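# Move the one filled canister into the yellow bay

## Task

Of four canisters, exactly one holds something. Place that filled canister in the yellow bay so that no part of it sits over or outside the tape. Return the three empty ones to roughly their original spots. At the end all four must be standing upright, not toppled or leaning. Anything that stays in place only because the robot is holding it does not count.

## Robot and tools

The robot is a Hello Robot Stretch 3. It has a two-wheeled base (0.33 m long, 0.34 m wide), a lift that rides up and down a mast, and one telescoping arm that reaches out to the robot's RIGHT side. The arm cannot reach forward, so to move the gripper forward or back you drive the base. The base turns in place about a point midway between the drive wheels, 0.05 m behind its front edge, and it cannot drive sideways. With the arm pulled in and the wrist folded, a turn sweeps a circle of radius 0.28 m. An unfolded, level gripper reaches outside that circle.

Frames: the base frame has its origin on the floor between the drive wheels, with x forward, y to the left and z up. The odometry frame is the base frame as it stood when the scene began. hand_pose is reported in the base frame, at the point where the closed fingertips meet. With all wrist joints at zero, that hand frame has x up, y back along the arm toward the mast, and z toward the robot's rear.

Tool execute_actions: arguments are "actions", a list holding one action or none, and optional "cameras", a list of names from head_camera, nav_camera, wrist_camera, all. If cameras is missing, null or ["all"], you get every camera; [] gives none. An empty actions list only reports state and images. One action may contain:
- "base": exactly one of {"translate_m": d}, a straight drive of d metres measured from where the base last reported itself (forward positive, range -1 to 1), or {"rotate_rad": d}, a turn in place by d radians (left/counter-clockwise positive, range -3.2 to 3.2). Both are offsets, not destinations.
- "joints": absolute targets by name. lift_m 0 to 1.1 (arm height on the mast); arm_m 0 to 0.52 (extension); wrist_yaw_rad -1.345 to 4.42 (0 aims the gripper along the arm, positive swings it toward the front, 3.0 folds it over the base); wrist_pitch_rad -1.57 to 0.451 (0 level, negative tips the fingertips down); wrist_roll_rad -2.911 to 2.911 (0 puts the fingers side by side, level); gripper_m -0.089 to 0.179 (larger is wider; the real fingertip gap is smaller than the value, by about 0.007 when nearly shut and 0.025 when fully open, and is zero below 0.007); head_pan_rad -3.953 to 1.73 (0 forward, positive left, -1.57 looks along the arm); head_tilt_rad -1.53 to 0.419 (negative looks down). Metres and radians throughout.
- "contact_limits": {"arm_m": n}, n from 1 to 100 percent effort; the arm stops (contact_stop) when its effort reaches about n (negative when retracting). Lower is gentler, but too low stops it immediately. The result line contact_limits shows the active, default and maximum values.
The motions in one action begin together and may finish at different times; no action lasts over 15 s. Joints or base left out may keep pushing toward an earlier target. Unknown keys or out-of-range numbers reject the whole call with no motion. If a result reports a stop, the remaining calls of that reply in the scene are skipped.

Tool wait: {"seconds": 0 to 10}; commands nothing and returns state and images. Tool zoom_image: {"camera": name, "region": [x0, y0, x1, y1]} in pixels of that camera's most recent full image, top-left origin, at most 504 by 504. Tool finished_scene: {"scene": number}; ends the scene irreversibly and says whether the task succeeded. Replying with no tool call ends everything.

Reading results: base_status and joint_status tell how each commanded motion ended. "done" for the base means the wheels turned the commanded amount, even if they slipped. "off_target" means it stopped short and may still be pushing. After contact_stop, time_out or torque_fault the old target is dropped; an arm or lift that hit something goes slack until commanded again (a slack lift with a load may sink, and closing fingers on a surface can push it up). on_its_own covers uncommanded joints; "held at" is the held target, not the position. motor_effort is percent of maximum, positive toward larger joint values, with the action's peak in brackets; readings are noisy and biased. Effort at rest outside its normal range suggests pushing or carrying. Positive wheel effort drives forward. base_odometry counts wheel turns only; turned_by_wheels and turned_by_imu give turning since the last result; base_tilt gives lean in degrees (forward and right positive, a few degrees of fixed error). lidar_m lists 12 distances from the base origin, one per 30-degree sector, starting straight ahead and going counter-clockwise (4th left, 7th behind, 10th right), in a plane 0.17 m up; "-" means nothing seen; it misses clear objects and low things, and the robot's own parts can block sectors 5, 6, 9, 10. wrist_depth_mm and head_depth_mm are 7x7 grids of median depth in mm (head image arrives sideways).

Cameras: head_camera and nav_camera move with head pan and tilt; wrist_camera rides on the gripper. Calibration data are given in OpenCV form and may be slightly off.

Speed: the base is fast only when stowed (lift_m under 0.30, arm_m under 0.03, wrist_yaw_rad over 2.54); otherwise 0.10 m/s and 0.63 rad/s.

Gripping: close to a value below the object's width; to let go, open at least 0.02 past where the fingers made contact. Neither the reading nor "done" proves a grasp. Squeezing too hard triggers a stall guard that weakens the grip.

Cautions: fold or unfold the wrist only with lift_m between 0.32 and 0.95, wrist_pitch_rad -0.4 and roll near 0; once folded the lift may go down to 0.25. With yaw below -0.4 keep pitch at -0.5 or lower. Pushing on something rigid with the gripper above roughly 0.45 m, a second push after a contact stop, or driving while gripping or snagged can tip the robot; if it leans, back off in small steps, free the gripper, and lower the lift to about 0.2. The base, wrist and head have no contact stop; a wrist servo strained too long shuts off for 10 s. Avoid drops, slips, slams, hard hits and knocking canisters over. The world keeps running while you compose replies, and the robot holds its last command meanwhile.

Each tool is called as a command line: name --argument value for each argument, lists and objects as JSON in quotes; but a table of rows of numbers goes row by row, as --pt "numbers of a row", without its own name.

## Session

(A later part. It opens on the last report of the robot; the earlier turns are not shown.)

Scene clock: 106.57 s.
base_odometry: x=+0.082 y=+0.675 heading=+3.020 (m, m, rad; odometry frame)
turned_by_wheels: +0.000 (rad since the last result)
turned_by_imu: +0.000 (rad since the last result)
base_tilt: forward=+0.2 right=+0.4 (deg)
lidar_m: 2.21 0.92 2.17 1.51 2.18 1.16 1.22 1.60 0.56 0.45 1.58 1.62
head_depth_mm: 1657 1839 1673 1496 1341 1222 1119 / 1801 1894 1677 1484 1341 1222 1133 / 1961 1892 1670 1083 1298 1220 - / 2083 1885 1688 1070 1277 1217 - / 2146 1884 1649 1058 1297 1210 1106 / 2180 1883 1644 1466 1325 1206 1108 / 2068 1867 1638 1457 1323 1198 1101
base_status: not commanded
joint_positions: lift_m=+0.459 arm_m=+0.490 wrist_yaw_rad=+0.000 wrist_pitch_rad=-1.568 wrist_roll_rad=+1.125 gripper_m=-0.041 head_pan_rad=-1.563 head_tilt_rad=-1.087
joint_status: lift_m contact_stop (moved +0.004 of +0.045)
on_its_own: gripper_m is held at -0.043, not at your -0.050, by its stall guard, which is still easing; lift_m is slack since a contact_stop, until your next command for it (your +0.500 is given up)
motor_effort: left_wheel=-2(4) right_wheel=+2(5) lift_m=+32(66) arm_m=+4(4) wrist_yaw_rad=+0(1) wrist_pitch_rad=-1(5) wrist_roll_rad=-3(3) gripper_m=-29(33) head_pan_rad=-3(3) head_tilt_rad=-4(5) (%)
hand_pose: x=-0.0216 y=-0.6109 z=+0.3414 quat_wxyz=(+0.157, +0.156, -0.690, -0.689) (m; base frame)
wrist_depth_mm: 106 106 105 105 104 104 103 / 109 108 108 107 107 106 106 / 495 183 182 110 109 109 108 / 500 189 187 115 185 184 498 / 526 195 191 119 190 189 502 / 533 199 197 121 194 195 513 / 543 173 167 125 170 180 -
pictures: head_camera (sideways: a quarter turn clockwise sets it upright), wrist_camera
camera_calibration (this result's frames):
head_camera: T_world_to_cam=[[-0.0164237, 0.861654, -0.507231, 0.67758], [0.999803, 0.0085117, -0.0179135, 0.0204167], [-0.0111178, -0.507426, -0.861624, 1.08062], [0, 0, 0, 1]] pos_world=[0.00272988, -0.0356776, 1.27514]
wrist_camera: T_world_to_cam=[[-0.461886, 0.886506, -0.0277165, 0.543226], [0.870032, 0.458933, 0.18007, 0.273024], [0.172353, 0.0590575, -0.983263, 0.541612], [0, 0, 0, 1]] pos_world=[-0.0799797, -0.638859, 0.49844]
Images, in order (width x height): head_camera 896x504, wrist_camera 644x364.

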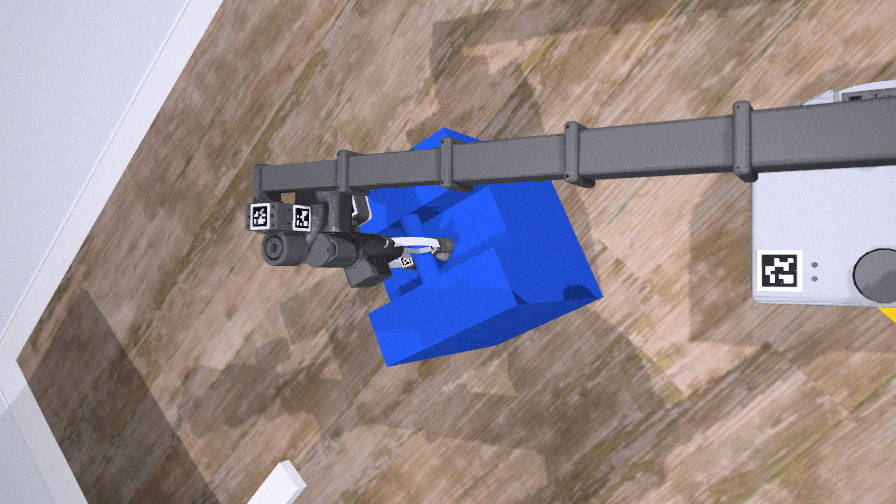

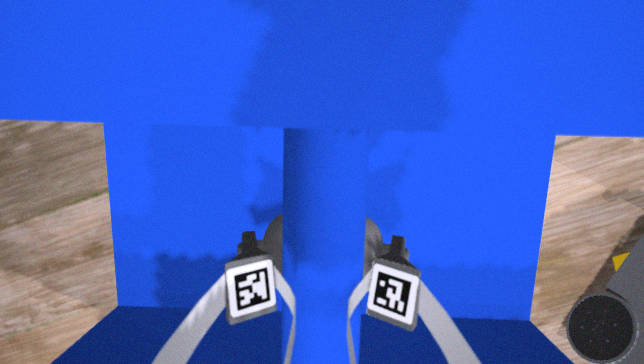

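execute_actions --actions '[{"joints":{"gripper_m":0.09}}]' --cameras '[]'

execute_actions --actions '[{"joints":{"lift_m":0.7}}]' --cameras '[]'

execute_actions --actions '[{"base":{"rotate_rad":0.45},"joints":{"arm_m":0.1,"lift_m":0.9}}]' --cameras '[]'

execute_actions --actions '[{"base":{"translate_m":0.45}}]' --cameras '[]'

execute_actions --actions '[{"base":{"rotate_rad":1.57},"joints":{"arm_m":0.2}}]' --cameras '["wrist_camera","nav_camera"]'

Scene clock: 135.43 s.
base_odometry: x=+0.082 y=+0.675 heading=+3.020 (m, m, rad; odometry frame)
turned_by_wheels: +0.000 (rad since the last result)
turned_by_imu: -0.001 (rad since the last result)
base_tilt: forward=+0.2 right=+0.5 (deg)
lidar_m: 2.22 0.92 2.18 1.51 2.19 1.17 1.21 1.59 0.56 0.45 1.58 1.62
head_depth_mm: 1652 1835 1677 1492 1337 1222 1118 / 1784 1885 1669 1485 1339 1226 1132 / 1950 1906 1671 1080 1297 1218 - / 2070 1889 1673 1065 1273 1218 - / 2183 1890 1641 1059 1293 1211 1106 / 2164 1873 1644 1471 1324 1209 1106 / 2079 1860 1635 1460 1313 1200 1099
base_status: not commanded
joint_positions: lift_m=+0.459 arm_m=+0.490 wrist_yaw_rad=+0.000 wrist_pitch_rad=-1.568 wrist_roll_rad=+1.125 gripper_m=+0.090 head_pan_rad=-1.563 head_tilt_rad=-1.087
joint_status: all done
on_its_own: lift_m is slack since a contact_stop, until your next command for it (your +0.500 is given up)
motor_effort: left_wheel=-1(2) right_wheel=+1(2) lift_m=+32(33) arm_m=+4(5) wrist_yaw_rad=+0(0) wrist_pitch_rad=-1(1) wrist_roll_rad=-3(3) gripper_m=+0(93) head_pan_rad=-3(3) head_tilt_rad=-4(4) (%)
hand_pose: x=-0.0216 y=-0.6109 z=+0.3410 quat_wxyz=(+0.157, +0.156, -0.690, -0.689) (m; base frame)
wrist_depth_mm: 107 106 105 105 105 104 103 / 109 108 108 107 107 106 106 / 488 184 183 111 109 109 108 / 506 188 188 115 186 184 496 / 522 194 192 119 189 189 506 / 539 201 198 122 197 195 512 / 548 172 173 125 177 180 -
pictures: none
No camera images: the call's "cameras" was empty. Leave "cameras" out to get every camera's image.

Scene clock: 138.47 s.
base_odometry: x=+0.082 y=+0.675 heading=+3.020 (m, m, rad; odometry frame)
turned_by_wheels: +0.000 (rad since the last result)
turned_by_imu: +0.000 (rad since the last result)
base_tilt: forward=+0.2 right=+0.4 (deg)
lidar_m: 2.21 0.92 2.18 1.52 2.18 1.16 1.21 1.60 0.56 0.45 1.58 1.62
head_depth_mm: 1660 1838 1677 1495 1362 - - / 1776 1897 - - 1318 1212 - / 1867 - 1651 1085 1313 1224 - / 2078 1923 1628 1083 1277 1221 - / 2164 1878 1651 1058 1291 1211 1109 / 2174 1871 1653 1469 1323 1202 1106 / 2079 1871 1640 1458 1318 1204 1102
base_status: not commanded
joint_positions: lift_m=+0.700 arm_m=+0.490 wrist_yaw_rad=+0.000 wrist_pitch_rad=-1.568 wrist_roll_rad=+1.125 gripper_m=+0.090 head_pan_rad=-1.563 head_tilt_rad=-1.087
joint_status: all done
motor_effort: left_wheel=-2(2) right_wheel=+1(1) lift_m=+35(38) arm_m=+4(4) wrist_yaw_rad=+0(0) wrist_pitch_rad=-1(1) wrist_roll_rad=-3(3) gripper_m=+0(0) head_pan_rad=-3(4) head_tilt_rad=-5(4) (%)
hand_pose: x=-0.0216 y=-0.6109 z=+0.5823 quat_wxyz=(+0.157, +0.156, -0.690, -0.689) (m; base frame)
wrist_depth_mm: 696 685 685 670 677 678 673 / 707 713 340 337 337 683 674 / 741 730 425 351 419 714 712 / 756 731 722 426 430 724 716 / 760 766 373 372 388 744 - / 806 791 376 373 373 778 - / 820 802 811 775 805 785 775
pictures: none
No camera images: the call's "cameras" was empty. Leave "cameras" out to get every camera's image.

Scene clock: 142.53 s.
base_odometry: x=+0.082 y=+0.675 heading=-2.814 (m, m, rad; odometry frame)
turned_by_wheels: +0.450 (rad since the last result)
turned_by_imu: +0.455 (rad since the last result)
base_tilt: forward=+0.2 right=+0.3 (deg)
lidar_m: 0.92 2.17 1.51 2.20 1.16 1.19 1.60 0.60 0.45 0.58 1.95 1.63
head_depth_mm: 2197 - - 1061 1110 1220 1118 / 2169 - - 1023 1111 1222 1138 / 2094 - - 1019 1172 1223 - / 2056 1828 1658 - 1329 1221 - / 1965 1844 1656 1465 1327 1211 1112 / 1926 1877 1648 1460 1322 1205 1106 / 1861 1875 1645 1461 1315 1202 1103
base_status: done
joint_positions: lift_m=+0.900 arm_m=+0.100 wrist_yaw_rad=+0.000 wrist_pitch_rad=-1.568 wrist_roll_rad=+1.124 gripper_m=+0.090 head_pan_rad=-1.563 head_tilt_rad=-1.087
joint_status: all done
motor_effort: left_wheel=-2(9) right_wheel=+1(7) lift_m=+35(34) arm_m=-6(7) wrist_yaw_rad=+0(0) wrist_pitch_rad=-1(1) wrist_roll_rad=-2(3) gripper_m=-1(0) head_pan_rad=-3(3) head_tilt_rad=-4(4) (%)
hand_pose: x=-0.0216 y=-0.2217 z=+0.7823 quat_wxyz=(+0.157, +0.156, -0.690, -0.689) (m; base frame)
wrist_depth_mm: 863 859 583 873 869 858 866 / 905 882 878 863 893 867 878 / 919 916 905 894 - 910 884 / 940 957 932 916 - 930 898 / 980 980 955 945 937 939 947 / - - - - - 955 932 / - - - - - - -
pictures: none
No camera images: the call's "cameras" was empty. Leave "cameras" out to get every camera's image.

Scene clock: 148.20 s.
base_odometry: x=-0.344 y=+0.530 heading=-2.814 (m, m, rad; odometry frame)
turned_by_wheels: +0.000 (rad since the last result)
turned_by_imu: -0.001 (rad since the last result)
base_tilt: forward=+0.2 right=+0.2 (deg)
lidar_m: 0.47 0.55 1.93 1.39 2.36 1.48 2.03 0.74 0.85 1.63 1.33 1.96
head_depth_mm: 2129 - - 1491 1337 1220 1115 / 1760 - - 1449 1336 1213 1141 / 1990 - - 1436 1334 1229 - / 1910 1925 1657 - 1332 1217 - / 1842 1885 1657 1474 1327 1211 1110 / 1765 1869 1644 1464 1324 1206 1104 / 1708 1850 1644 1458 1320 1201 1103
base_status: done
joint_positions: lift_m=+0.900 arm_m=+0.100 wrist_yaw_rad=+0.000 wrist_pitch_rad=-1.568 wrist_roll_rad=+1.124 gripper_m=+0.090 head_pan_rad=-1.563 head_tilt_rad=-1.087
joint_status: not commanded
motor_effort: left_wheel=-3(3) right_wheel=+2(7) lift_m=+34(34) arm_m=-6(6) wrist_yaw_rad=+0(0) wrist_pitch_rad=-1(1) wrist_roll_rad=-2(2) gripper_m=+0(0) head_pan_rad=-3(3) head_tilt_rad=-4(4) (%)
hand_pose: x=-0.0216 y=-0.2217 z=+0.7823 quat_wxyz=(+0.157, +0.156, -0.690, -0.689) (m; base frame)
wrist_depth_mm: 890 866 871 867 859 843 843 / 899 893 869 903 885 876 880 / 944 906 915 876 - 900 898 / 949 916 932 926 - 921 911 / 959 955 965 954 957 962 948 / - - - - - 980 963 / - - - - - - -
pictures: none
No camera images: the call's "cameras" was empty. Leave "cameras" out to get every camera's image.

Scene clock: 151.67 s.
base_odometry: x=-0.344 y=+0.530 heading=-1.244 (m, m, rad; odometry frame)
turned_by_wheels: +1.570 (rad since the last result)
turned_by_imu: +1.589 (rad since the last result)
base_tilt: forward=+0.4 right=+0.4 (deg)
lidar_m: 1.39 2.35 1.48 2.03 0.75 0.85 1.63 1.34 1.96 0.47 0.55 1.93
head_depth_mm: - - 1655 1473 1347 1219 1121 / - - 1652 1486 1341 1216 1140 / - - 1629 1487 1341 1223 - / 1827 1887 - 1124 1318 1220 - / 1778 1868 1181 1042 1273 1214 1107 / 1729 1871 1644 1075 1321 1204 1104 / 1671 1832 1640 1454 1320 1199 1101
base_status: done
joint_positions: lift_m=+0.900 arm_m=+0.200 wrist_yaw_rad=+0.000 wrist_pitch_rad=-1.568 wrist_roll_rad=+1.124 gripper_m=+0.090 head_pan_rad=-1.563 head_tilt_rad=-1.087
joint_status: all done
motor_effort: left_wheel=-2(7) right_wheel=+2(7) lift_m=+34(35) arm_m=+4(5) wrist_yaw_rad=+0(0) wrist_pitch_rad=-1(1) wrist_roll_rad=-2(2) gripper_m=+1(0) head_pan_rad=-4(4) head_tilt_rad=-4(4) (%)
hand_pose: x=-0.0216 y=-0.3209 z=+0.7823 quat_wxyz=(+0.157, +0.156, -0.690, -0.689) (m; base frame)
wrist_depth_mm: 891 522 868 887 861 854 860 / 543 533 837 887 884 876 868 / 928 619 634 894 890 886 898 / 975 561 946 928 - - 875 / 971 973 955 945 952 - 940 / - - - - - 945 946 / - - - - - - -
pictures: nav_camera (sideways: a quarter turn counterclockwise sets it upright), wrist_camera
camera_calibration (this result's frames):
nav_camera: T_world_to_cam=[[0.0119499, -0.911478, 0.411176, -0.493143], [-0.998637, -0.0317692, -0.0414015, 0.10615], [0.0507993, -0.410121, -0.910615, 1.13447], [0, 0, 0, 1]] pos_world=[0.0542677, 0.0191528, 1.24023]
wrist_camera: T_world_to_cam=[[-0.462994, 0.885926, -0.0277629, 0.298191], [0.869458, 0.46003, 0.180043, 0.0609003], [0.172277, 0.0592204, -0.983267, 0.958091], [0, 0, 0, 1]] pos_world=[-0.0799464, -0.34893, 0.939373]
Images, in order (width x height): nav_camera 672x504, wrist_camera 644x364.

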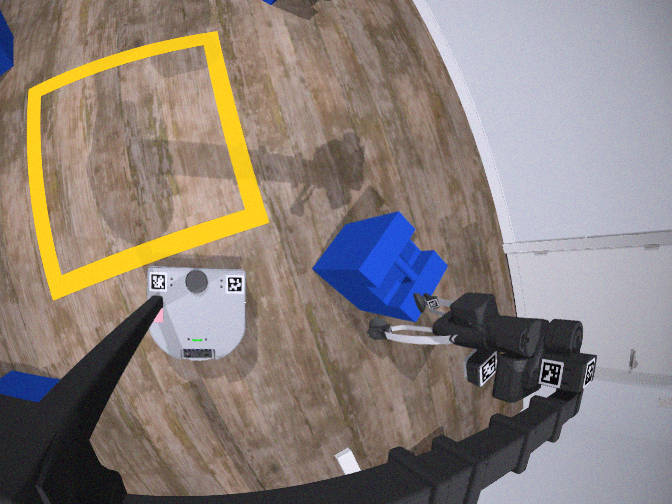

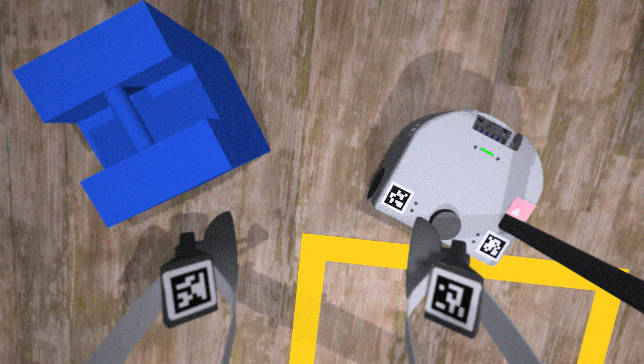

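execute_actions --actions '[{"base":{"translate_m":0.098},"joints":{"arm_m":0.52,"wrist_roll_rad":0.55,"lift_m":0.66,"gripper_m":0.11}}]' --cameras '["wrist_camera"]'

Scene clock: 170.27 s.
base_odometry: x=-0.312 y=+0.437 heading=-1.244 (m, m, rad; odometry frame)
turned_by_wheels: +0.000 (rad since the last result)
turned_by_imu: -0.001 (rad since the last result)
base_tilt: forward=+0.1 right=+0.4 (deg)
lidar_m: 1.29 2.26 1.41 2.07 0.80 0.85 1.71 1.42 0.66 0.47 1.72 1.88
head_depth_mm: 2075 1919 1672 1493 1341 1219 - / 1968 1915 1691 - - - - / 1829 - 1669 1132 1335 1222 - / 1791 1918 1170 1043 1279 1220 - / 1757 1871 1653 1076 1308 1206 1111 / 1696 1847 1645 1467 1324 1201 1109 / 1636 1814 1640 1469 1321 1199 1106
base_status: done
joint_positions: lift_m=+0.660 arm_m=+0.517 wrist_yaw_rad=+0.000 wrist_pitch_rad=-1.568 wrist_roll_rad=+0.555 gripper_m=+0.110 head_pan_rad=-1.563 head_tilt_rad=-1.087
joint_status: all done
joint sent to its limit — the command would take arm_m past its upper limit, so that joint was sent only as far as its limit.
motor_effort: left_wheel=-3(3) right_wheel=+2(7) lift_m=+29(35) arm_m=+5(5) wrist_yaw_rad=+0(0) wrist_pitch_rad=-1(1) wrist_roll_rad=-3(5) gripper_m=+0(81) head_pan_rad=-3(3) head_tilt_rad=-4(4) (%)
hand_pose: x=-0.0216 y=-0.6383 z=+0.5425 quat_wxyz=(+0.344, +0.343, -0.618, -0.617) (m; base frame)
wrist_depth_mm: 649 647 293 292 297 639 632 / 678 657 302 300 302 651 652 / 695 698 381 316 378 664 675 / 699 688 392 380 387 688 697 / 720 714 328 326 360 701 691 / 755 736 336 331 331 721 724 / 788 745 755 752 752 - 733
pictures: wrist_camera
camera_calibration (this result's frames):
wrist_camera: T_world_to_cam=[[-0.867269, 0.497121, -0.026736, 0.315182], [0.485045, 0.855859, 0.179545, 0.494683], [0.112138, 0.142746, -0.983386, 0.793216], [0, 0, 0, 1]] pos_world=[-0.0555458, -0.69329, 0.699647]
Images, in order (width x height): wrist_camera 644x364.

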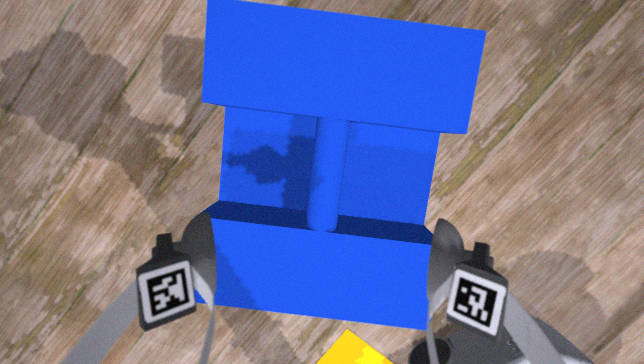

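execute_actions --actions '[{"joints":{"lift_m":0.455,"wrist_roll_rad":0.47,"gripper_m":0.09}}]' --cameras '[]'

execute_actions --actions '[{"joints":{"gripper_m":-0.05}}]' --cameras '[]'

execute_actions --actions '[{"joints":{"lift_m":0.48}}]' --cameras '["wrist_camera"]'

Scene clock: 181.90 s.
base_odometry: x=-0.312 y=+0.437 heading=-1.244 (m, m, rad; odometry frame)
turned_by_wheels: +0.000 (rad since the last result)
turned_by_imu: -0.001 (rad since the last result)
base_tilt: forward=+0.3 right=+0.4 (deg)
lidar_m: 1.30 2.26 1.42 2.07 0.80 0.85 1.72 1.42 0.66 0.47 1.72 1.88
head_depth_mm: 2081 1912 1678 1497 1348 1224 1118 / 1977 1901 1667 1485 1337 1222 1132 / 1892 1900 1629 1114 1317 1223 - / 1821 1888 1654 1029 1278 1220 - / 1745 1880 1646 1076 1311 1208 1106 / 1703 1849 1638 1468 1329 1203 1106 / 1631 1817 1639 1459 1321 1201 1102
base_status: not commanded
joint_positions: lift_m=+0.455 arm_m=+0.517 wrist_yaw_rad=+0.000 wrist_pitch_rad=-1.568 wrist_roll_rad=+0.476 gripper_m=+0.090 head_pan_rad=-1.563 head_tilt_rad=-1.087
joint_status: all done
motor_effort: left_wheel=-3(2) right_wheel=+2(2) lift_m=+28(26) arm_m=+4(4) wrist_yaw_rad=+0(0) wrist_pitch_rad=-1(1) wrist_roll_rad=-3(3) gripper_m=-1(81) head_pan_rad=-3(4) head_tilt_rad=-4(4) (%)
hand_pose: x=-0.0216 y=-0.6383 z=+0.3375 quat_wxyz=(+0.369, +0.368, -0.604, -0.603) (m; base frame)
wrist_depth_mm: 104 103 102 102 101 101 101 / 472 177 113 104 104 103 103 / 485 181 179 112 113 106 106 / 503 185 183 112 181 182 488 / 514 190 188 115 185 187 498 / 522 174 191 118 193 192 513 / 131 139 149 121 176 195 528
pictures: none
No camera images: the call's "cameras" was empty. Leave "cameras" out to get every camera's image.

Scene clock: 183.80 s.
base_odometry: x=-0.312 y=+0.437 heading=-1.244 (m, m, rad; odometry frame)
turned_by_wheels: +0.000 (rad since the last result)
turned_by_imu: +0.000 (rad since the last result)
base_tilt: forward=+0.2 right=+0.3 (deg)
lidar_m: 1.30 2.26 1.42 2.06 0.80 0.85 1.72 1.42 0.66 0.47 1.72 1.89
head_depth_mm: 2078 1919 1682 1487 1342 1220 1120 / 1973 1904 1678 1490 1344 1216 1131 / 1898 1891 1629 1121 1314 1223 - / 1809 1887 1662 1044 1275 1217 - / 1749 1880 1653 1076 1307 1211 1112 / 1698 1856 1644 1464 1328 1200 1105 / 1631 1818 1649 1457 1320 1205 1103
base_status: not commanded
joint_positions: lift_m=+0.455 arm_m=+0.517 wrist_yaw_rad=-0.004 wrist_pitch_rad=-1.570 wrist_roll_rad=+0.478 gripper_m=-0.048 head_pan_rad=-1.563 head_tilt_rad=-1.087
joint_status: all done
motor_effort: left_wheel=-3(3) right_wheel=+3(3) lift_m=+26(29) arm_m=+5(5) wrist_yaw_rad=+4(4) wrist_pitch_rad=+0(1) wrist_roll_rad=-4(4) gripper_m=-34(100) head_pan_rad=-3(3) head_tilt_rad=-4(4) (%)
hand_pose: x=-0.0216 y=-0.6379 z=+0.3377 quat_wxyz=(+0.367, +0.366, -0.605, -0.605) (m; base frame)
wrist_depth_mm: 104 104 104 103 103 102 102 / 481 178 110 106 105 105 104 / 491 182 181 113 117 107 107 / 503 187 185 113 182 182 486 / 516 191 189 115 188 188 500 / 527 176 - 119 193 192 515 / 132 140 147 122 171 196 523
pictures: none
No camera images: the call's "cameras" was empty. Leave "cameras" out to get every camera's image.

Scene clock: 184.87 s.
base_odometry: x=-0.312 y=+0.437 heading=-1.244 (m, m, rad; odometry frame)
turned_by_wheels: +0.000 (rad since the last result)
turned_by_imu: +0.000 (rad since the last result)
base_tilt: forward=+0.3 right=+0.4 (deg)
lidar_m: 1.30 2.26 1.42 2.06 0.80 0.85 1.72 1.42 0.72 0.47 1.72 1.89
head_depth_mm: 2071 1919 1686 1492 1344 1224 1121 / 1986 1907 1666 1487 1341 1216 1134 / 1892 1933 1117 1112 1325 1227 - / 1813 1904 1150 1018 1271 1223 - / 1744 1874 1655 1050 1310 1207 1109 / 1701 1847 1642 1468 1323 1201 1106 / 1635 1819 1638 1462 1314 1201 1101
base_status: not commanded
joint_positions: lift_m=+0.480 arm_m=+0.517 wrist_yaw_rad=+0.000 wrist_pitch_rad=-1.561 wrist_roll_rad=+0.469 gripper_m=-0.045 head_pan_rad=-1.563 head_tilt_rad=-1.087
joint_status: all done
motor_effort: left_wheel=-2(4) right_wheel=+1(4) lift_m=+42(44) arm_m=+4(5) wrist_yaw_rad=+0(5) wrist_pitch_rad=-3(3) wrist_roll_rad=+1(5) gripper_m=-32(34) head_pan_rad=-3(3) head_tilt_rad=-4(4) (%)
hand_pose: x=-0.0216 y=-0.6400 z=+0.3618 quat_wxyz=(+0.372, +0.368, -0.605, -0.600) (m; base frame)
wrist_depth_mm: 110 110 110 109 109 109 109 / 142 112 111 111 111 111 111 / 510 186 185 116 184 184 504 / 528 189 189 118 187 186 518 / 534 192 192 119 191 190 523 / 550 196 194 121 193 194 537 / 165 153 150 124 159 173 552
pictures: wrist_camera
camera_calibration (this result's frames):
wrist_camera: T_world_to_cam=[[-0.90661, 0.420949, -0.0293223, 0.262541], [0.410107, 0.895354, 0.173647, 0.554392], [0.0993506, 0.145405, -0.984371, 0.617524], [0, 0, 0, 1]] pos_world=[-0.0506885, -0.696685, 0.519302]
Images, in order (width x height): wrist_camera 644x364.

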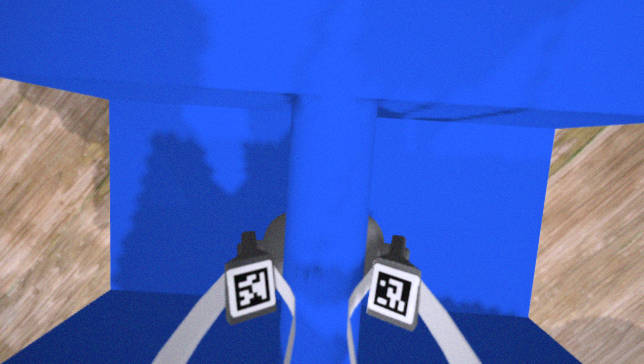

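execute_actions --actions '[{"joints":{"lift_m":0.455}}]' --cameras '[]'

execute_actions --actions '[{"joints":{"gripper_m":0.09}}]' --cameras '[]'

execute_actions --actions '[{"joints":{"lift_m":0.75}}]' --cameras '[]'

execute_actions --actions '[{"joints":{"arm_m":0,"wrist_pitch_rad":-0.4,"wrist_roll_rad":0,"gripper_m":0.0}}]' --cameras '[]'

execute_actions --actions '[{"base":{"rotate_rad":1.65},"joints":{"wrist_yaw_rad":3.0}}]' --cameras '[]'

execute_actions --actions '[{"base":{"translate_m":1.0},"joints":{"lift_m":0.27,"head_pan_rad":0.9,"head_tilt_rad":-0.7}}]' --cameras '["head_camera","nav_camera"]'

Scene clock: 228.93 s.
base_odometry: x=-0.312 y=+0.437 heading=-1.244 (m, m, rad; odometry frame)
turned_by_wheels: +0.000 (rad since the last result)
turned_by_imu: +0.001 (rad since the last result)
base_tilt: forward=+0.2 right=+0.3 (deg)
lidar_m: 1.30 2.26 1.42 2.07 0.80 0.85 1.73 1.42 0.70 0.46 1.72 1.89
head_depth_mm: 2070 1919 1672 1491 1345 1221 1119 / 1968 1908 1674 1487 1342 1217 1129 / 1893 1923 1610 1110 1318 1222 - / 1827 1897 1163 1026 1272 1218 - / 1755 1881 1653 1055 1291 1208 1105 / 1696 1861 1649 1460 1319 1206 1110 / 1634 1816 1640 1460 1322 1201 1100
base_status: not commanded
joint_positions: lift_m=+0.460 arm_m=+0.517 wrist_yaw_rad=-0.004 wrist_pitch_rad=-1.583 wrist_roll_rad=+0.471 gripper_m=-0.025 head_pan_rad=-1.564 head_tilt_rad=-1.087
joint_status: lift_m contact_stop (moved -0.019 of -0.025)
on_its_own: gripper_m is held at -0.026, not at your -0.050, by its stall guard, which is not easing now; lift_m is slack since a contact_stop, until your next command for it (your +0.455 is given up)
motor_effort: left_wheel=+2(7) right_wheel=-4(13) lift_m=+32(40) arm_m=+4(4) wrist_yaw_rad=+4(4) wrist_pitch_rad=+4(9) wrist_roll_rad=+0(1) gripper_m=-25(24) head_pan_rad=-3(3) head_tilt_rad=-4(5) (%)
hand_pose: x=-0.0216 y=-0.6346 z=+0.3433 quat_wxyz=(+0.366, +0.370, -0.600, -0.608) (m; base frame)
wrist_depth_mm: 106 105 105 105 105 105 104 / 108 108 108 108 108 107 108 / 494 183 182 111 157 110 109 / 494 188 187 115 187 185 491 / 520 192 191 118 191 189 511 / 532 195 196 121 196 196 519 / 542 165 162 125 169 185 537
pictures: none
No camera images: the call's "cameras" was empty. Leave "cameras" out to get every camera's image.

not run: a stop came earlier in this reply.

not run: a stop came earlier in this reply.

not run: a stop came earlier in this reply.

not run: a stop came earlier in this reply.

not run: a stop came earlier in this reply.

execute_actions --actions '[{"joints":{"gripper_m":0.09}}]' --cameras '[]'

execute_actions --actions '[{"joints":{"lift_m":0.75}}]' --cameras '[]'

execute_actions --actions '[{"joints":{"arm_m":0,"wrist_pitch_rad":-0.4,"wrist_roll_rad":0,"gripper_m":0.0}}]' --cameras '[]'

execute_actions --actions '[{"base":{"rotate_rad":1.65},"joints":{"wrist_yaw_rad":3.0}}]' --cameras '[]'

execute_actions --actions '[{"base":{"translate_m":1.0},"joints":{"lift_m":0.27,"head_pan_rad":0.9,"head_tilt_rad":-0.7}}]' --cameras '["head_camera","nav_camera"]'

Scene clock: 240.63 s.
base_odometry: x=-0.312 y=+0.437 heading=-1.244 (m, m, rad; odometry frame)
turned_by_wheels: +0.000 (rad since the last result)
turned_by_imu: -0.001 (rad since the last result)
base_tilt: forward=+0.2 right=+0.4 (deg)
lidar_m: 1.30 2.26 1.42 2.06 0.79 0.85 1.72 1.42 0.71 0.46 0.59 1.89
head_depth_mm: 2077 1904 1681 1489 1341 1221 1121 / 1986 1910 1672 1485 1339 1222 1134 / 1888 1926 1640 1112 1306 1221 - / 1808 1883 1153 1028 1278 1220 - / 1751 1880 1650 1059 1288 1216 1111 / 1706 1853 1634 1470 1324 1206 1102 / 1633 1815 1637 1459 1323 1200 1101
base_status: not commanded
joint_positions: lift_m=+0.460 arm_m=+0.517 wrist_yaw_rad=-0.002 wrist_pitch_rad=-1.572 wrist_roll_rad=+0.471 gripper_m=+0.090 head_pan_rad=-1.564 head_tilt_rad=-1.087
joint_status: all done
on_its_own: lift_m is slack since a contact_stop, until your next command for it (your +0.455 is given up)
motor_effort: left_wheel=+0(2) right_wheel=+0(4) lift_m=+31(31) arm_m=+4(4) wrist_yaw_rad=+2(4) wrist_pitch_rad=+1(4) wrist_roll_rad=+0(0) gripper_m=+0(92) head_pan_rad=-3(4) head_tilt_rad=-4(4) (%)
hand_pose: x=-0.0216 y=-0.6374 z=+0.3430 quat_wxyz=(+0.369, +0.369, -0.603, -0.604) (m; base frame)
wrist_depth_mm: 108 107 107 107 106 106 105 / 110 110 110 110 109 108 108 / 493 113 113 112 111 112 111 / 509 190 189 117 188 187 490 / 511 196 193 121 191 192 510 / 535 203 200 124 198 198 513 / 549 180 184 127 193 201 533
pictures: none
No camera images: the call's "cameras" was empty. Leave "cameras" out to get every camera's image.

Scene clock: 244.10 s.
base_odometry: x=-0.312 y=+0.437 heading=-1.244 (m, m, rad; odometry frame)
turned_by_wheels: +0.000 (rad since the last result)
turned_by_imu: +0.000 (rad since the last result)
base_tilt: forward=+0.3 right=+0.3 (deg)
lidar_m: 1.29 2.26 1.42 2.07 0.80 0.85 1.72 1.42 0.70 0.46 0.59 1.89
head_depth_mm: 2071 1912 1707 1520 - - - / 1954 - - 1462 1338 1203 - / - 1888 1658 1130 1328 1222 - / 1789 1821 1157 1033 1274 1221 - / 1750 1883 1645 1059 1290 1207 1108 / 1692 1861 1636 1460 1322 1210 1108 / 1634 1815 1636 1460 1319 1198 1103
base_status: not commanded
joint_positions: lift_m=+0.750 arm_m=+0.517 wrist_yaw_rad=-0.002 wrist_pitch_rad=-1.571 wrist_roll_rad=+0.471 gripper_m=+0.090 head_pan_rad=-1.564 head_tilt_rad=-1.087
joint_status: all done
motor_effort: left_wheel=+0(1) right_wheel=+0(0) lift_m=+35(34) arm_m=+4(5) wrist_yaw_rad=+3(2) wrist_pitch_rad=+0(0) wrist_roll_rad=+0(0) gripper_m=+0(0) head_pan_rad=-3(2) head_tilt_rad=-4(4) (%)
hand_pose: x=-0.0216 y=-0.6375 z=+0.6324 quat_wxyz=(+0.369, +0.369, -0.603, -0.604) (m; base frame)
wrist_depth_mm: 740 730 746 730 726 725 720 / 745 744 390 384 387 747 732 / 768 745 771 393 458 750 756 / 791 785 778 477 771 773 773 / 816 806 421 414 425 784 780 / 845 824 813 424 427 815 812 / 843 872 829 856 860 - 828
pictures: none
No camera images: the call's "cameras" was empty. Leave "cameras" out to get every camera's image.

Scene clock: 249.07 s.
base_odometry: x=-0.312 y=+0.437 heading=-1.244 (m, m, rad; odometry frame)
turned_by_wheels: +0.000 (rad since the last result)
turned_by_imu: -0.001 (rad since the last result)
base_tilt: forward=+0.3 right=+0.3 (deg)
lidar_m: 1.30 2.26 1.42 2.06 0.79 0.85 1.72 1.42 0.70 0.46 0.59 1.89
head_depth_mm: 2075 1918 1673 1489 - - - / 1977 1903 1675 1490 - - - / 1889 1902 1658 1225 - 1186 - / 1817 1890 1657 1082 - 1197 - / 1752 1877 1646 1057 1293 1212 1110 / 1694 1854 1648 1468 1321 1209 1106 / 1642 1811 1635 1458 1320 1201 1100
base_status: not commanded
joint_positions: lift_m=+0.750 arm_m=+0.000 wrist_yaw_rad=+0.000 wrist_pitch_rad=-0.423 wrist_roll_rad=+0.004 gripper_m=+0.000 head_pan_rad=-1.564 head_tilt_rad=-1.087
joint_status: all done
motor_effort: left_wheel=+0(0) right_wheel=+0(0) lift_m=+35(35) arm_m=-6(5) wrist_yaw_rad=+1(2) wrist_pitch_rad=+7(7) wrist_roll_rad=-2(4) gripper_m=-3(94) head_pan_rad=-2(3) head_tilt_rad=-4(4) (%)
hand_pose: x=-0.0216 y=-0.3691 z=+0.7615 quat_wxyz=(+0.690, +0.148, -0.692, -0.149) (m; base frame)
wrist_depth_mm: - - - - - - - / - - - - - - - / - - - - - - - / - - - - - - - / - - - - - - - / - - - - - - - / 897 913 519 524 890 932 933
pictures: none
No camera images: the call's "cameras" was empty. Leave "cameras" out to get every camera's image.

Scene clock: 252.67 s.
base_odometry: x=-0.312 y=+0.437 heading=+0.406 (m, m, rad; odometry frame)
turned_by_wheels: +1.650 (rad since the last result)
turned_by_imu: +1.670 (rad since the last result)
base_tilt: forward=+0.3 right=+0.3 (deg)
lidar_m: 2.05 0.80 0.93 1.88 1.88 0.53 0.46 1.71 1.50 1.30 2.26 1.42
head_depth_mm: 2233 1929 1676 1490 - - - / 2231 1705 1667 1485 - 1203 - / 2167 1553 1671 1477 - 1217 - / 2197 1855 1664 1474 - - - / 2181 1871 1654 1468 - 1209 1106 / 2146 1871 1643 1468 1325 1205 1105 / 2119 1862 1634 1461 1317 1200 1108
base_status: done
joint_positions: lift_m=+0.750 arm_m=+0.000 wrist_yaw_rad=+2.998 wrist_pitch_rad=-0.422 wrist_roll_rad=+0.004 gripper_m=+0.000 head_pan_rad=-1.564 head_tilt_rad=-1.087
joint_status: all done
motor_effort: left_wheel=-2(8) right_wheel=+2(7) lift_m=+35(35) arm_m=-6(6) wrist_yaw_rad=+2(3) wrist_pitch_rad=+7(7) wrist_roll_rad=-2(2) gripper_m=-3(3) head_pan_rad=-3(3) head_tilt_rad=-4(4) (%)
hand_pose: x=+0.0107 y=+0.0762 z=+0.7615 quat_wxyz=(+0.198, +0.701, +0.098, +0.678) (m; base frame)
wrist_depth_mm: - - - - - - - / - - - - - - - / - - - - - - - / - - - - - - 958 / - - - - - 959 823 / - - - - - 966 876 / 901 891 917 905 933 924 962
pictures: none
No camera images: the call's "cameras" was empty. Leave "cameras" out to get every camera's image.

Scene clock: 260.40 s.
base_odometry: x=+0.606 y=+0.832 heading=+0.406 (m, m, rad; odometry frame)
turned_by_wheels: +0.000 (rad since the last result)
turned_by_imu: +0.000 (rad since the last result)
base_tilt: forward=+0.3 right=+0.3 (deg)
lidar_m: 1.09 1.09 1.25 0.45 0.46 2.06 1.45 1.80 1.76 0.88 0.86 1.27
head_depth_mm: 934 1018 1118 1241 1398 1433 1232 / 988 1082 1196 1337 1511 1435 1227 / 1043 1149 1281 1438 1618 1434 1230 / 1108 1228 1383 1567 1684 1423 1224 / 1179 1320 1493 1726 1700 1423 1219 / 1267 1431 1622 1900 1695 1419 1223 / 1368 1553 1795 2019 1684 1416 1217
base_status: done
joint_positions: lift_m=+0.270 arm_m=+0.000 wrist_yaw_rad=+2.999 wrist_pitch_rad=-0.422 wrist_roll_rad=+0.004 gripper_m=+0.000 head_pan_rad=+0.893 head_tilt_rad=-0.704
joint_status: all done
motor_effort: left_wheel=-2(8) right_wheel=+2(8) lift_m=+29(34) arm_m=-6(6) wrist_yaw_rad=+1(2) wrist_pitch_rad=+7(7) wrist_roll_rad=-2(2) gripper_m=-3(3) head_pan_rad=+4(43) head_tilt_rad=+1(18) (%)
hand_pose: x=+0.0105 y=+0.0763 z=+0.2819 quat_wxyz=(+0.197, +0.701, +0.098, +0.678) (m; base frame)
wrist_depth_mm: 426 - 493 - - - 913 / 457 - 495 - - - 933 / 506 - 601 937 952 984 902 / 642 552 597 716 734 736 742 / 569 569 575 605 589 596 597 / 483 498 - - 505 505 517 / - - - - 429 434 437
pictures: head_camera (sideways: a quarter turn clockwise sets it upright), nav_camera (sideways: a quarter turn counterclockwise sets it upright)
camera_calibration (this result's frames):
head_camera: T_world_to_cam=[[-0.374771, -0.481289, -0.792406, 1.05136], [-0.775143, 0.631558, -0.0169872, 0.0300467], [0.508626, 0.607861, -0.609758, 0.74992], [0, 0, 0, 1]] pos_world=[0.0358809, 0.0311841, 1.29088]
nav_camera: T_world_to_cam=[[0.429991, 0.542187, 0.721901, -0.900508], [0.801821, -0.596845, -0.0293314, 0.0794706], [0.414959, 0.591447, -0.691375, 0.847225], [0, 0, 0, 1]] pos_world=[-0.0280744, 0.034587, 1.23816]
Images, in order (width x height): head_camera 896x504, nav_camera 672x504.

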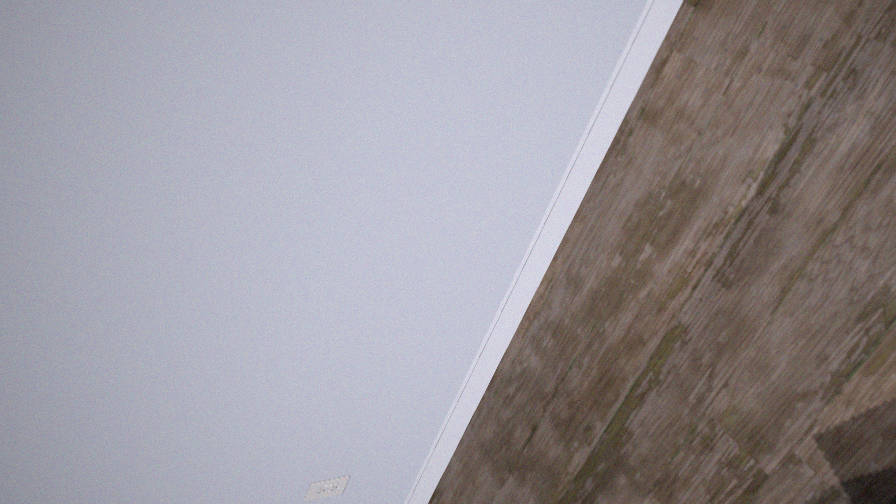

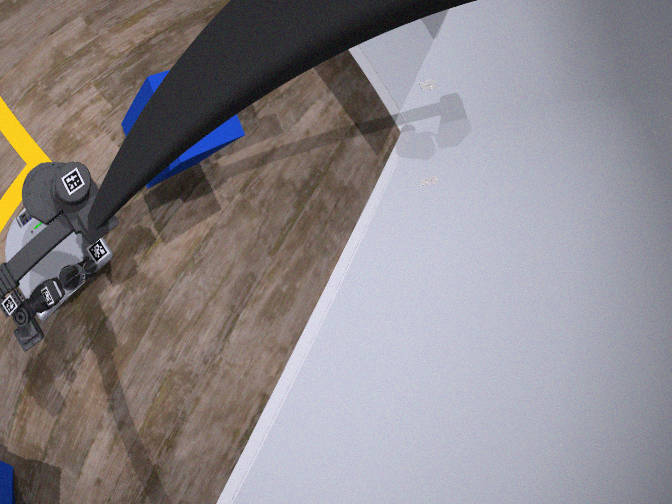

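execute_actions --actions '[{"base":{"rotate_rad":0.91}}]' --cameras '[]'

execute_actions --actions '[{"base":{"translate_m":0.76}}]' --cameras '[]'

execute_actions --actions '[{"base":{"rotate_rad":1.38}}]' --cameras '[]'

execute_actions --actions '[{"base":{"translate_m":0.6},"joints":{"head_pan_rad":0,"head_tilt_rad":-1.0}}]' --cameras '[]'

execute_actions --actions '[{"base":{"rotate_rad":1.88}}]' --cameras '["head_camera","nav_camera"]'

Scene clock: 282.93 s.
base_odometry: x=+0.606 y=+0.832 heading=+1.316 (m, m, rad; odometry frame)
turned_by_wheels: +0.910 (rad since the last result)
turned_by_imu: +0.918 (rad since the last result)
base_tilt: forward=+0.2 right=+0.3 (deg)
lidar_m: 1.17 0.53 0.45 0.59 1.50 2.68 1.76 0.92 0.86 1.40 1.10 1.09
head_depth_mm: 1898 2119 2388 2141 1713 1432 1232 / 1891 2110 2378 2118 1707 1435 1228 / 1885 2093 2363 2126 1714 1429 1225 / 1815 2085 2356 2103 1696 996 972 / 1782 1675 2278 2042 1705 1031 965 / 1769 2048 2291 2104 1697 996 1023 / 1753 2040 2267 2097 1687 1419 1196
base_status: done
joint_positions: lift_m=+0.270 arm_m=+0.000 wrist_yaw_rad=+2.999 wrist_pitch_rad=-0.422 wrist_roll_rad=+0.004 gripper_m=+0.000 head_pan_rad=+0.893 head_tilt_rad=-0.704
joint_status: not commanded
motor_effort: left_wheel=-3(11) right_wheel=+2(9) lift_m=+29(29) arm_m=-6(6) wrist_yaw_rad=+1(1) wrist_pitch_rad=+7(7) wrist_roll_rad=-2(2) gripper_m=-2(3) head_pan_rad=+4(4) head_tilt_rad=+1(2) (%)
hand_pose: x=+0.0105 y=+0.0763 z=+0.2819 quat_wxyz=(+0.197, +0.701, +0.098, +0.678) (m; base frame)
wrist_depth_mm: - - - - 525 402 487 / - - - - 526 431 - / 883 - 936 928 558 476 - / 676 695 704 723 595 540 752 / 562 577 574 613 585 579 610 / 478 495 - - 505 508 515 / - - - - 431 434 436
pictures: none
No camera images: the call's "cameras" was empty. Leave "cameras" out to get every camera's image.

Scene clock: 287.23 s.
base_odometry: x=+0.798 y=+1.568 heading=+1.316 (m, m, rad; odometry frame)
turned_by_wheels: +0.000 (rad since the last result)
turned_by_imu: +0.000 (rad since the last result)
base_tilt: forward=+0.2 right=+0.3 (deg)
lidar_m: 0.51 0.76 1.71 1.38 0.52 0.54 2.52 1.41 1.32 0.61 0.48 0.47
head_depth_mm: 1167 1191 1206 1224 1234 1252 1185 / 1469 1600 1652 1684 1628 1438 1232 / 1476 1650 1856 2047 1706 1427 1228 / 1474 1634 1833 2013 1706 1425 1229 / 1461 1623 1832 2009 1704 1425 1221 / 1452 1613 1817 1990 1703 1423 1220 / 1453 1597 1791 1969 1692 1417 1218
base_status: done
joint_positions: lift_m=+0.270 arm_m=+0.000 wrist_yaw_rad=+2.999 wrist_pitch_rad=-0.422 wrist_roll_rad=+0.004 gripper_m=+0.000 head_pan_rad=+0.893 head_tilt_rad=-0.704
joint_status: not commanded
motor_effort: left_wheel=-3(8) right_wheel=+1(9) lift_m=+29(29) arm_m=-6(6) wrist_yaw_rad=+1(1) wrist_pitch_rad=+7(7) wrist_roll_rad=-2(2) gripper_m=-3(3) head_pan_rad=+4(4) head_tilt_rad=+1(1) (%)
hand_pose: x=+0.0105 y=+0.0763 z=+0.2819 quat_wxyz=(+0.197, +0.701, +0.098, +0.678) (m; base frame)
wrist_depth_mm: 405 - - - - - - / 436 - - - - - - / 456 - 909 951 958 946 - / 482 528 712 718 739 749 755 / 507 551 593 610 599 608 612 / 485 503 - - 493 498 512 / - - - - 432 435 440
pictures: none
No camera images: the call's "cameras" was empty. Leave "cameras" out to get every camera's image.

Scene clock: 289.43 s.
base_odometry: x=+0.798 y=+1.568 heading=+2.696 (m, m, rad; odometry frame)
turned_by_wheels: +1.380 (rad since the last result)
turned_by_imu: +1.391 (rad since the last result)
base_tilt: forward=+0.2 right=+0.3 (deg)
lidar_m: 1.38 0.52 0.52 2.52 1.41 1.49 0.74 0.51 0.47 0.48 0.62 1.38
head_depth_mm: 2622 2943 2416 2131 1712 1430 1228 / 3081 3416 2824 2130 1708 1437 1233 / 3036 3389 2792 2124 1706 1396 1201 / 2970 3282 2787 2111 1708 1024 1046 / 2871 3190 2771 2108 1696 1000 1075 / 2828 3157 2213 2111 1696 1421 1198 / 2760 3051 2425 2087 1695 1421 1217
base_status: done
joint_positions: lift_m=+0.270 arm_m=+0.000 wrist_yaw_rad=+2.999 wrist_pitch_rad=-0.422 wrist_roll_rad=+0.004 gripper_m=+0.000 head_pan_rad=+0.893 head_tilt_rad=-0.704
joint_status: not commanded
motor_effort: left_wheel=-2(13) right_wheel=+2(10) lift_m=+30(30) arm_m=-6(6) wrist_yaw_rad=+1(1) wrist_pitch_rad=+7(7) wrist_roll_rad=-2(2) gripper_m=-3(3) head_pan_rad=+3(4) head_tilt_rad=+1(1) (%)
hand_pose: x=+0.0105 y=+0.0763 z=+0.2819 quat_wxyz=(+0.197, +0.701, +0.098, +0.678) (m; base frame)
wrist_depth_mm: - - - - - 459 409 / - - - - 585 481 458 / 869 - 915 946 605 529 917 / 688 685 697 730 668 550 750 / 568 572 588 613 601 570 610 / 485 502 - - 496 499 510 / - - - - 430 432 438
pictures: none
No camera images: the call's "cameras" was empty. Leave "cameras" out to get every camera's image.

Scene clock: 293.07 s.
base_odometry: x=+0.257 y=+1.826 heading=+2.696 (m, m, rad; odometry frame)
turned_by_wheels: +0.000 (rad since the last result)
turned_by_imu: +0.000 (rad since the last result)
base_tilt: forward=+0.2 right=+0.3 (deg)
lidar_m: 0.78 1.53 1.91 0.43 0.42 1.87 1.14 0.77 0.72 0.74 0.95 1.17
head_depth_mm: 1040 1188 1385 1556 1404 1257 1130 / 1072 1245 1461 1591 1404 1251 1129 / 688 1304 1553 1590 1392 1248 1123 / 682 570 1091 1411 1390 1249 1121 / 679 552 1706 1574 1364 1240 1119 / 676 549 1737 1568 1387 1237 1113 / 671 547 1811 1559 1378 1233 1115
base_status: done
joint_positions: lift_m=+0.270 arm_m=+0.000 wrist_yaw_rad=+2.999 wrist_pitch_rad=-0.422 wrist_roll_rad=+0.004 gripper_m=+0.000 head_pan_rad=+0.007 head_tilt_rad=-0.988
joint_status: all done
motor_effort: left_wheel=-2(8) right_wheel=+2(9) lift_m=+30(28) arm_m=-6(6) wrist_yaw_rad=+0(1) wrist_pitch_rad=+7(7) wrist_roll_rad=-2(2) gripper_m=-3(4) head_pan_rad=-3(43) head_tilt_rad=-3(19) (%)
hand_pose: x=+0.0105 y=+0.0763 z=+0.2819 quat_wxyz=(+0.197, +0.701, +0.098, +0.678) (m; base frame)
wrist_depth_mm: 360 - 468 - - - - / 427 - 489 - - - - / 797 - 531 948 960 980 - / 669 445 584 723 730 753 764 / 573 529 581 605 606 601 605 / 488 494 - - 498 503 510 / - - - - 425 431 438
pictures: none
No camera images: the call's "cameras" was empty. Leave "cameras" out to get every camera's image.

Scene clock: 295.50 s.
base_odometry: x=+0.257 y=+1.826 heading=-1.708 (m, m, rad; odometry frame)
turned_by_wheels: +1.880 (rad since the last result)
turned_by_imu: +1.894 (rad since the last result)
base_tilt: forward=+0.2 right=+0.3 (deg)
lidar_m: 0.39 0.45 1.59 0.87 0.73 0.72 0.82 1.17 0.78 0.80 1.71 0.50
head_depth_mm: 2735 2201 1848 1591 1408 1249 1131 / 2705 2189 1842 1591 1402 1247 1129 / 2690 2180 1834 1582 1069 1248 1128 / 2674 2180 1830 1126 1034 1207 1123 / 2477 2166 1814 1577 969 1187 1122 / 2639 2152 1813 1570 1342 1235 1117 / 2637 2145 1809 1560 1378 1235 1114
base_status: done
joint_positions: lift_m=+0.270 arm_m=+0.000 wrist_yaw_rad=+2.999 wrist_pitch_rad=-0.422 wrist_roll_rad=+0.004 gripper_m=+0.000 head_pan_rad=+0.007 head_tilt_rad=-0.988
joint_status: not commanded
motor_effort: left_wheel=-2(11) right_wheel=+2(9) lift_m=+28(29) arm_m=-6(6) wrist_yaw_rad=+1(0) wrist_pitch_rad=+7(7) wrist_roll_rad=-2(2) gripper_m=-2(2) head_pan_rad=-3(3) head_tilt_rad=-4(4) (%)
hand_pose: x=+0.0105 y=+0.0763 z=+0.2819 quat_wxyz=(+0.197, +0.701, +0.098, +0.678) (m; base frame)
wrist_depth_mm: 569 - 846 - - - - / 608 - 935 - - - - / 629 - 895 941 964 - - / 640 691 721 723 727 736 758 / 573 569 588 607 599 592 612 / 481 497 - - 507 508 513 / - - - - 427 432 436
pictures: head_camera (sideways: a quarter turn clockwise sets it upright), nav_camera (sideways: a quarter turn counterclockwise sets it upright)
camera_calibration (this result's frames):
head_camera: T_world_to_cam=[[-0.807543, -0.0154121, -0.589608, 0.789721], [-0.005995, 0.999821, -0.0179241, 0.0265681], [0.589779, -0.0109398, -0.807491, 1.00659], [0, 0, 0, 1]] pos_world=[0.0442285, -0.00338023, 1.27891]
nav_camera: T_world_to_cam=[[0.866578, 0.0109948, 0.498921, -0.612649], [0.035014, -0.998633, -0.0388089, 0.0964741], [0.497812, 0.0511001, -0.865778, 1.07348], [0, 0, 0, 1]] pos_world=[-0.00686293, 0.0482231, 1.23881]
Images, in order (width x height): head_camera 896x504, nav_camera 672x504.

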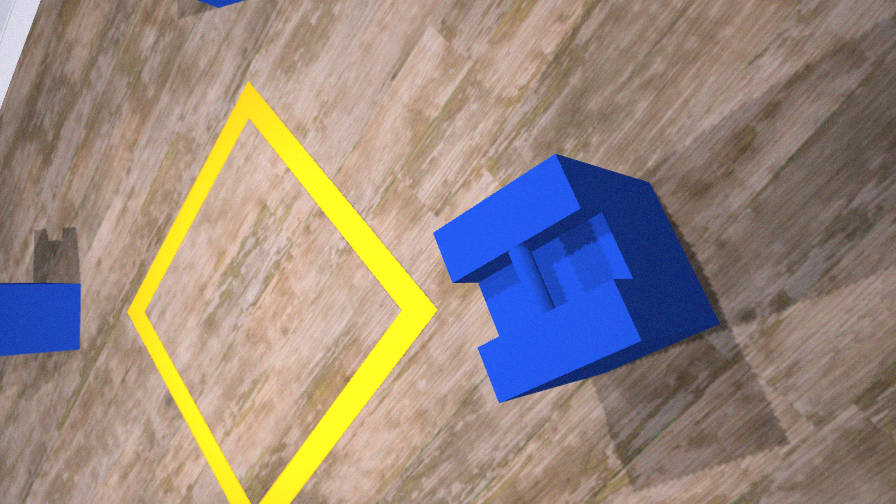

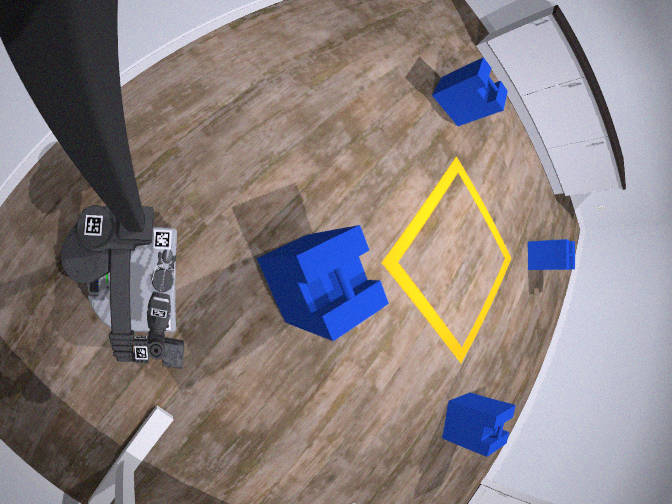

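execute_actions --actions '[{"base":{"rotate_rad":0.04}}]' --cameras '[]'

execute_actions --actions '[{"base":{"translate_m":0.6},"joints":{"head_tilt_rad":-1.15}}]' --cameras '["head_camera","nav_camera"]'

Scene clock: 305.63 s.
base_odometry: x=+0.257 y=+1.826 heading=-1.668 (m, m, rad; odometry frame)
turned_by_wheels: +0.040 (rad since the last result)
turned_by_imu: +0.040 (rad since the last result)
base_tilt: forward=+0.3 right=+0.4 (deg)
lidar_m: 0.39 0.57 1.48 0.84 0.72 0.72 0.83 1.16 0.78 1.34 1.71 0.49
head_depth_mm: 2730 2219 1853 1603 1405 1253 1134 / 2716 2196 1835 1589 1403 1248 1125 / 2696 2180 1835 1589 1027 1247 1128 / 2524 2169 1822 1548 1032 1207 1125 / 2528 2165 1830 1581 985 1205 1121 / 2648 2154 1805 1571 1368 1239 1116 / 2600 2137 1806 1557 1381 1233 1115
base_status: done
joint_positions: lift_m=+0.270 arm_m=+0.000 wrist_yaw_rad=+2.999 wrist_pitch_rad=-0.422 wrist_roll_rad=+0.004 gripper_m=+0.000 head_pan_rad=+0.007 head_tilt_rad=-0.988
joint_status: not commanded
motor_effort: left_wheel=-3(11) right_wheel=+2(8) lift_m=+29(29) arm_m=-6(6) wrist_yaw_rad=+1(1) wrist_pitch_rad=+7(7) wrist_roll_rad=-2(2) gripper_m=-4(3) head_pan_rad=-3(3) head_tilt_rad=-4(4) (%)
hand_pose: x=+0.0105 y=+0.0763 z=+0.2819 quat_wxyz=(+0.197, +0.701, +0.098, +0.678) (m; base frame)
wrist_depth_mm: 569 - 842 - - - - / 595 - 894 - - - - / 619 - 884 943 962 999 - / 640 701 722 721 722 747 737 / 570 577 579 606 585 593 610 / 483 498 - - 501 502 507 / - - - - 430 435 434
pictures: none
No camera images: the call's "cameras" was empty. Leave "cameras" out to get every camera's image.

Scene clock: 309.03 s.
base_odometry: x=+0.198 y=+1.229 heading=-1.668 (m, m, rad; odometry frame)
turned_by_wheels: -0.001 (rad since the last result)
turned_by_imu: +0.000 (rad since the last result)
base_tilt: forward=+0.2 right=+0.3 (deg)
lidar_m: - - 2.33 1.33 1.14 1.14 1.31 1.13 1.58 1.59 0.15 -
head_depth_mm: 2043 1798 1600 1453 1321 1209 1123 / 2028 1785 1599 1443 1315 1195 1122 / 2023 1773 1588 1434 1314 850 869 / 1998 1771 1581 1434 1308 897 864 / 2000 1755 1574 1425 1303 845 797 / 1992 1754 1578 1414 1301 1178 1119 / 1981 1750 1569 1420 1295 1190 1104
base_status: translate_m off_target (by the wheels' count: +0.5998 of +0.6000)
joint_positions: lift_m=+0.270 arm_m=+0.000 wrist_yaw_rad=+3.000 wrist_pitch_rad=-0.419 wrist_roll_rad=+0.004 gripper_m=+0.000 head_pan_rad=+0.004 head_tilt_rad=-1.143
joint_status: all done
on_its_own: left_wheel is at rest, and its effort (+20) is outside its rest range (-18 to +18); right_wheel is at rest, and its effort (+39) is outside its rest range (-18 to +18)
motor_effort: left_wheel=+20(61) right_wheel=+39(56) lift_m=+31(32) arm_m=-4(6) wrist_yaw_rad=+1(3) wrist_pitch_rad=+6(7) wrist_roll_rad=-2(2) gripper_m=-3(3) head_pan_rad=-2(3) head_tilt_rad=-2(14) (%)
hand_pose: x=+0.0105 y=+0.0767 z=+0.2823 quat_wxyz=(+0.196, +0.701, +0.098, +0.678) (m; base frame)
wrist_depth_mm: 860 - - - - 141 148 / 922 - - - 129 84 77 / 887 - 926 942 132 81 81 / 706 696 714 720 135 88 90 / 569 571 595 618 136 98 103 / 486 504 - - 127 110 115 / - - - - 160 101 102
pictures: head_camera (sideways: a quarter turn clockwise sets it upright), nav_camera (sideways: a quarter turn counterclockwise sets it upright)
camera_calibration (this result's frames):
head_camera: T_world_to_cam=[[-0.888525, -0.013748, -0.458622, 0.61958], [-0.00626648, 0.999821, -0.0178309, 0.0264449], [0.458785, -0.0129693, -0.888453, 1.11262], [0, 0, 0, 1]] pos_world=[0.0402252, -0.00349227, 1.27314]
nav_camera: T_world_to_cam=[[0.932927, 0.00912108, 0.359951, -0.432044], [0.026234, -0.998744, -0.0426859, 0.101567], [0.359109, 0.0492657, -0.931994, 1.16036], [0, 0, 0, 1]] pos_world=[-0.0162935, 0.0482143, 1.24129]
Images, in order (width x height): head_camera 896x504, nav_camera 672x504.

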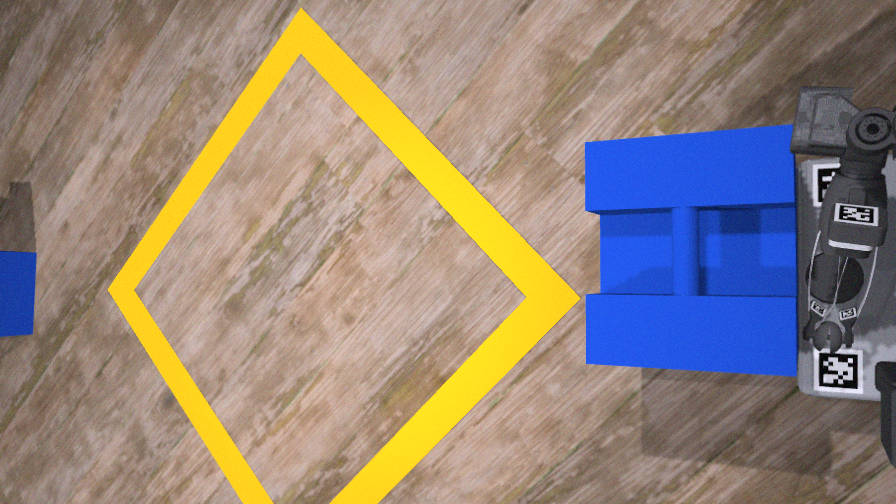

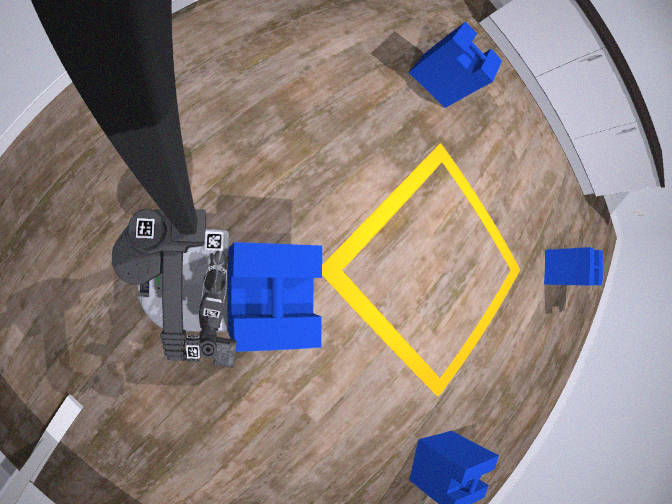

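execute_actions --actions '[{"base":{"translate_m":0.78},"joints":{"head_tilt_rad":-1.3}}]' --cameras '["head_camera"]'

Scene clock: 318.50 s.
base_odometry: x=+0.122 y=+0.453 heading=-1.669 (m, m, rad; odometry frame)
turned_by_wheels: +0.000 (rad since the last result)
turned_by_imu: -0.179 (rad since the last result)
base_tilt: forward=+0.2 right=+0.4 (deg)
lidar_m: - - 2.16 1.14 1.78 1.75 1.86 1.71 1.64 1.64 0.15 -
head_depth_mm: 1695 1554 1446 1358 1270 1201 1131 / 1682 1555 1447 1349 1268 1207 1121 / 1673 1546 1440 1346 878 847 - / 1657 1533 1437 1339 939 913 - / 1650 1537 1429 1336 879 845 - / 1609 1528 1421 1331 1241 1187 - / 1482 1528 1416 1329 1242 1176 -
base_status: translate_m off_target (by the wheels' count: +0.7798 of +0.7800)
joint_positions: lift_m=+0.270 arm_m=+0.000 wrist_yaw_rad=+3.000 wrist_pitch_rad=-0.419 wrist_roll_rad=+0.004 gripper_m=+0.000 head_pan_rad=+0.004 head_tilt_rad=-1.285
joint_status: all done
on_its_own: left_wheel is at rest, and its effort (+22) is outside its rest range (-18 to +18); right_wheel is at rest, and its effort (+39) is outside its rest range (-18 to +18)
motor_effort: left_wheel=+22(44) right_wheel=+39(45) lift_m=+33(32) arm_m=-4(4) wrist_yaw_rad=+1(1) wrist_pitch_rad=+6(6) wrist_roll_rad=-2(2) gripper_m=-3(3) head_pan_rad=-2(2) head_tilt_rad=-5(15) (%)
hand_pose: x=+0.0105 y=+0.0767 z=+0.2823 quat_wxyz=(+0.196, +0.701, +0.098, +0.678) (m; base frame)
wrist_depth_mm: - - - - - 141 147 / - - - - 129 84 84 / 902 - 926 970 132 87 89 / 693 696 735 721 134 96 99 / 591 579 591 611 136 106 113 / 481 493 - - 127 115 119 / - - - - 161 102 103
pictures: head_camera (sideways: a quarter turn clockwise sets it upright)
camera_calibration (this result's frames):
head_camera: T_world_to_cam=[[-0.944558, -0.0140459, -0.328043, 0.449851], [-0.00883502, 0.99981, -0.0173697, 0.0258568], [0.328225, -0.0135084, -0.944503, 1.18622], [0, 0, 0, 1]] pos_world=[0.0357923, -0.00350944, 1.26841]
Images, in order (width x height): head_camera 896x504.

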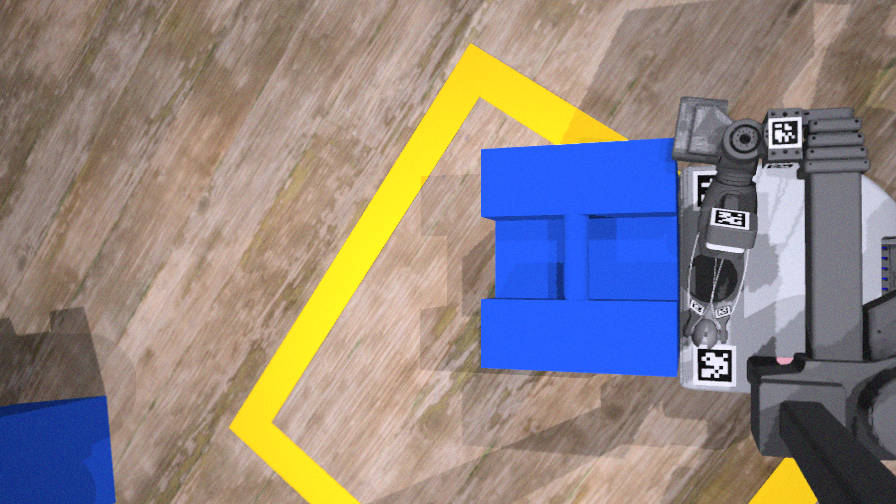

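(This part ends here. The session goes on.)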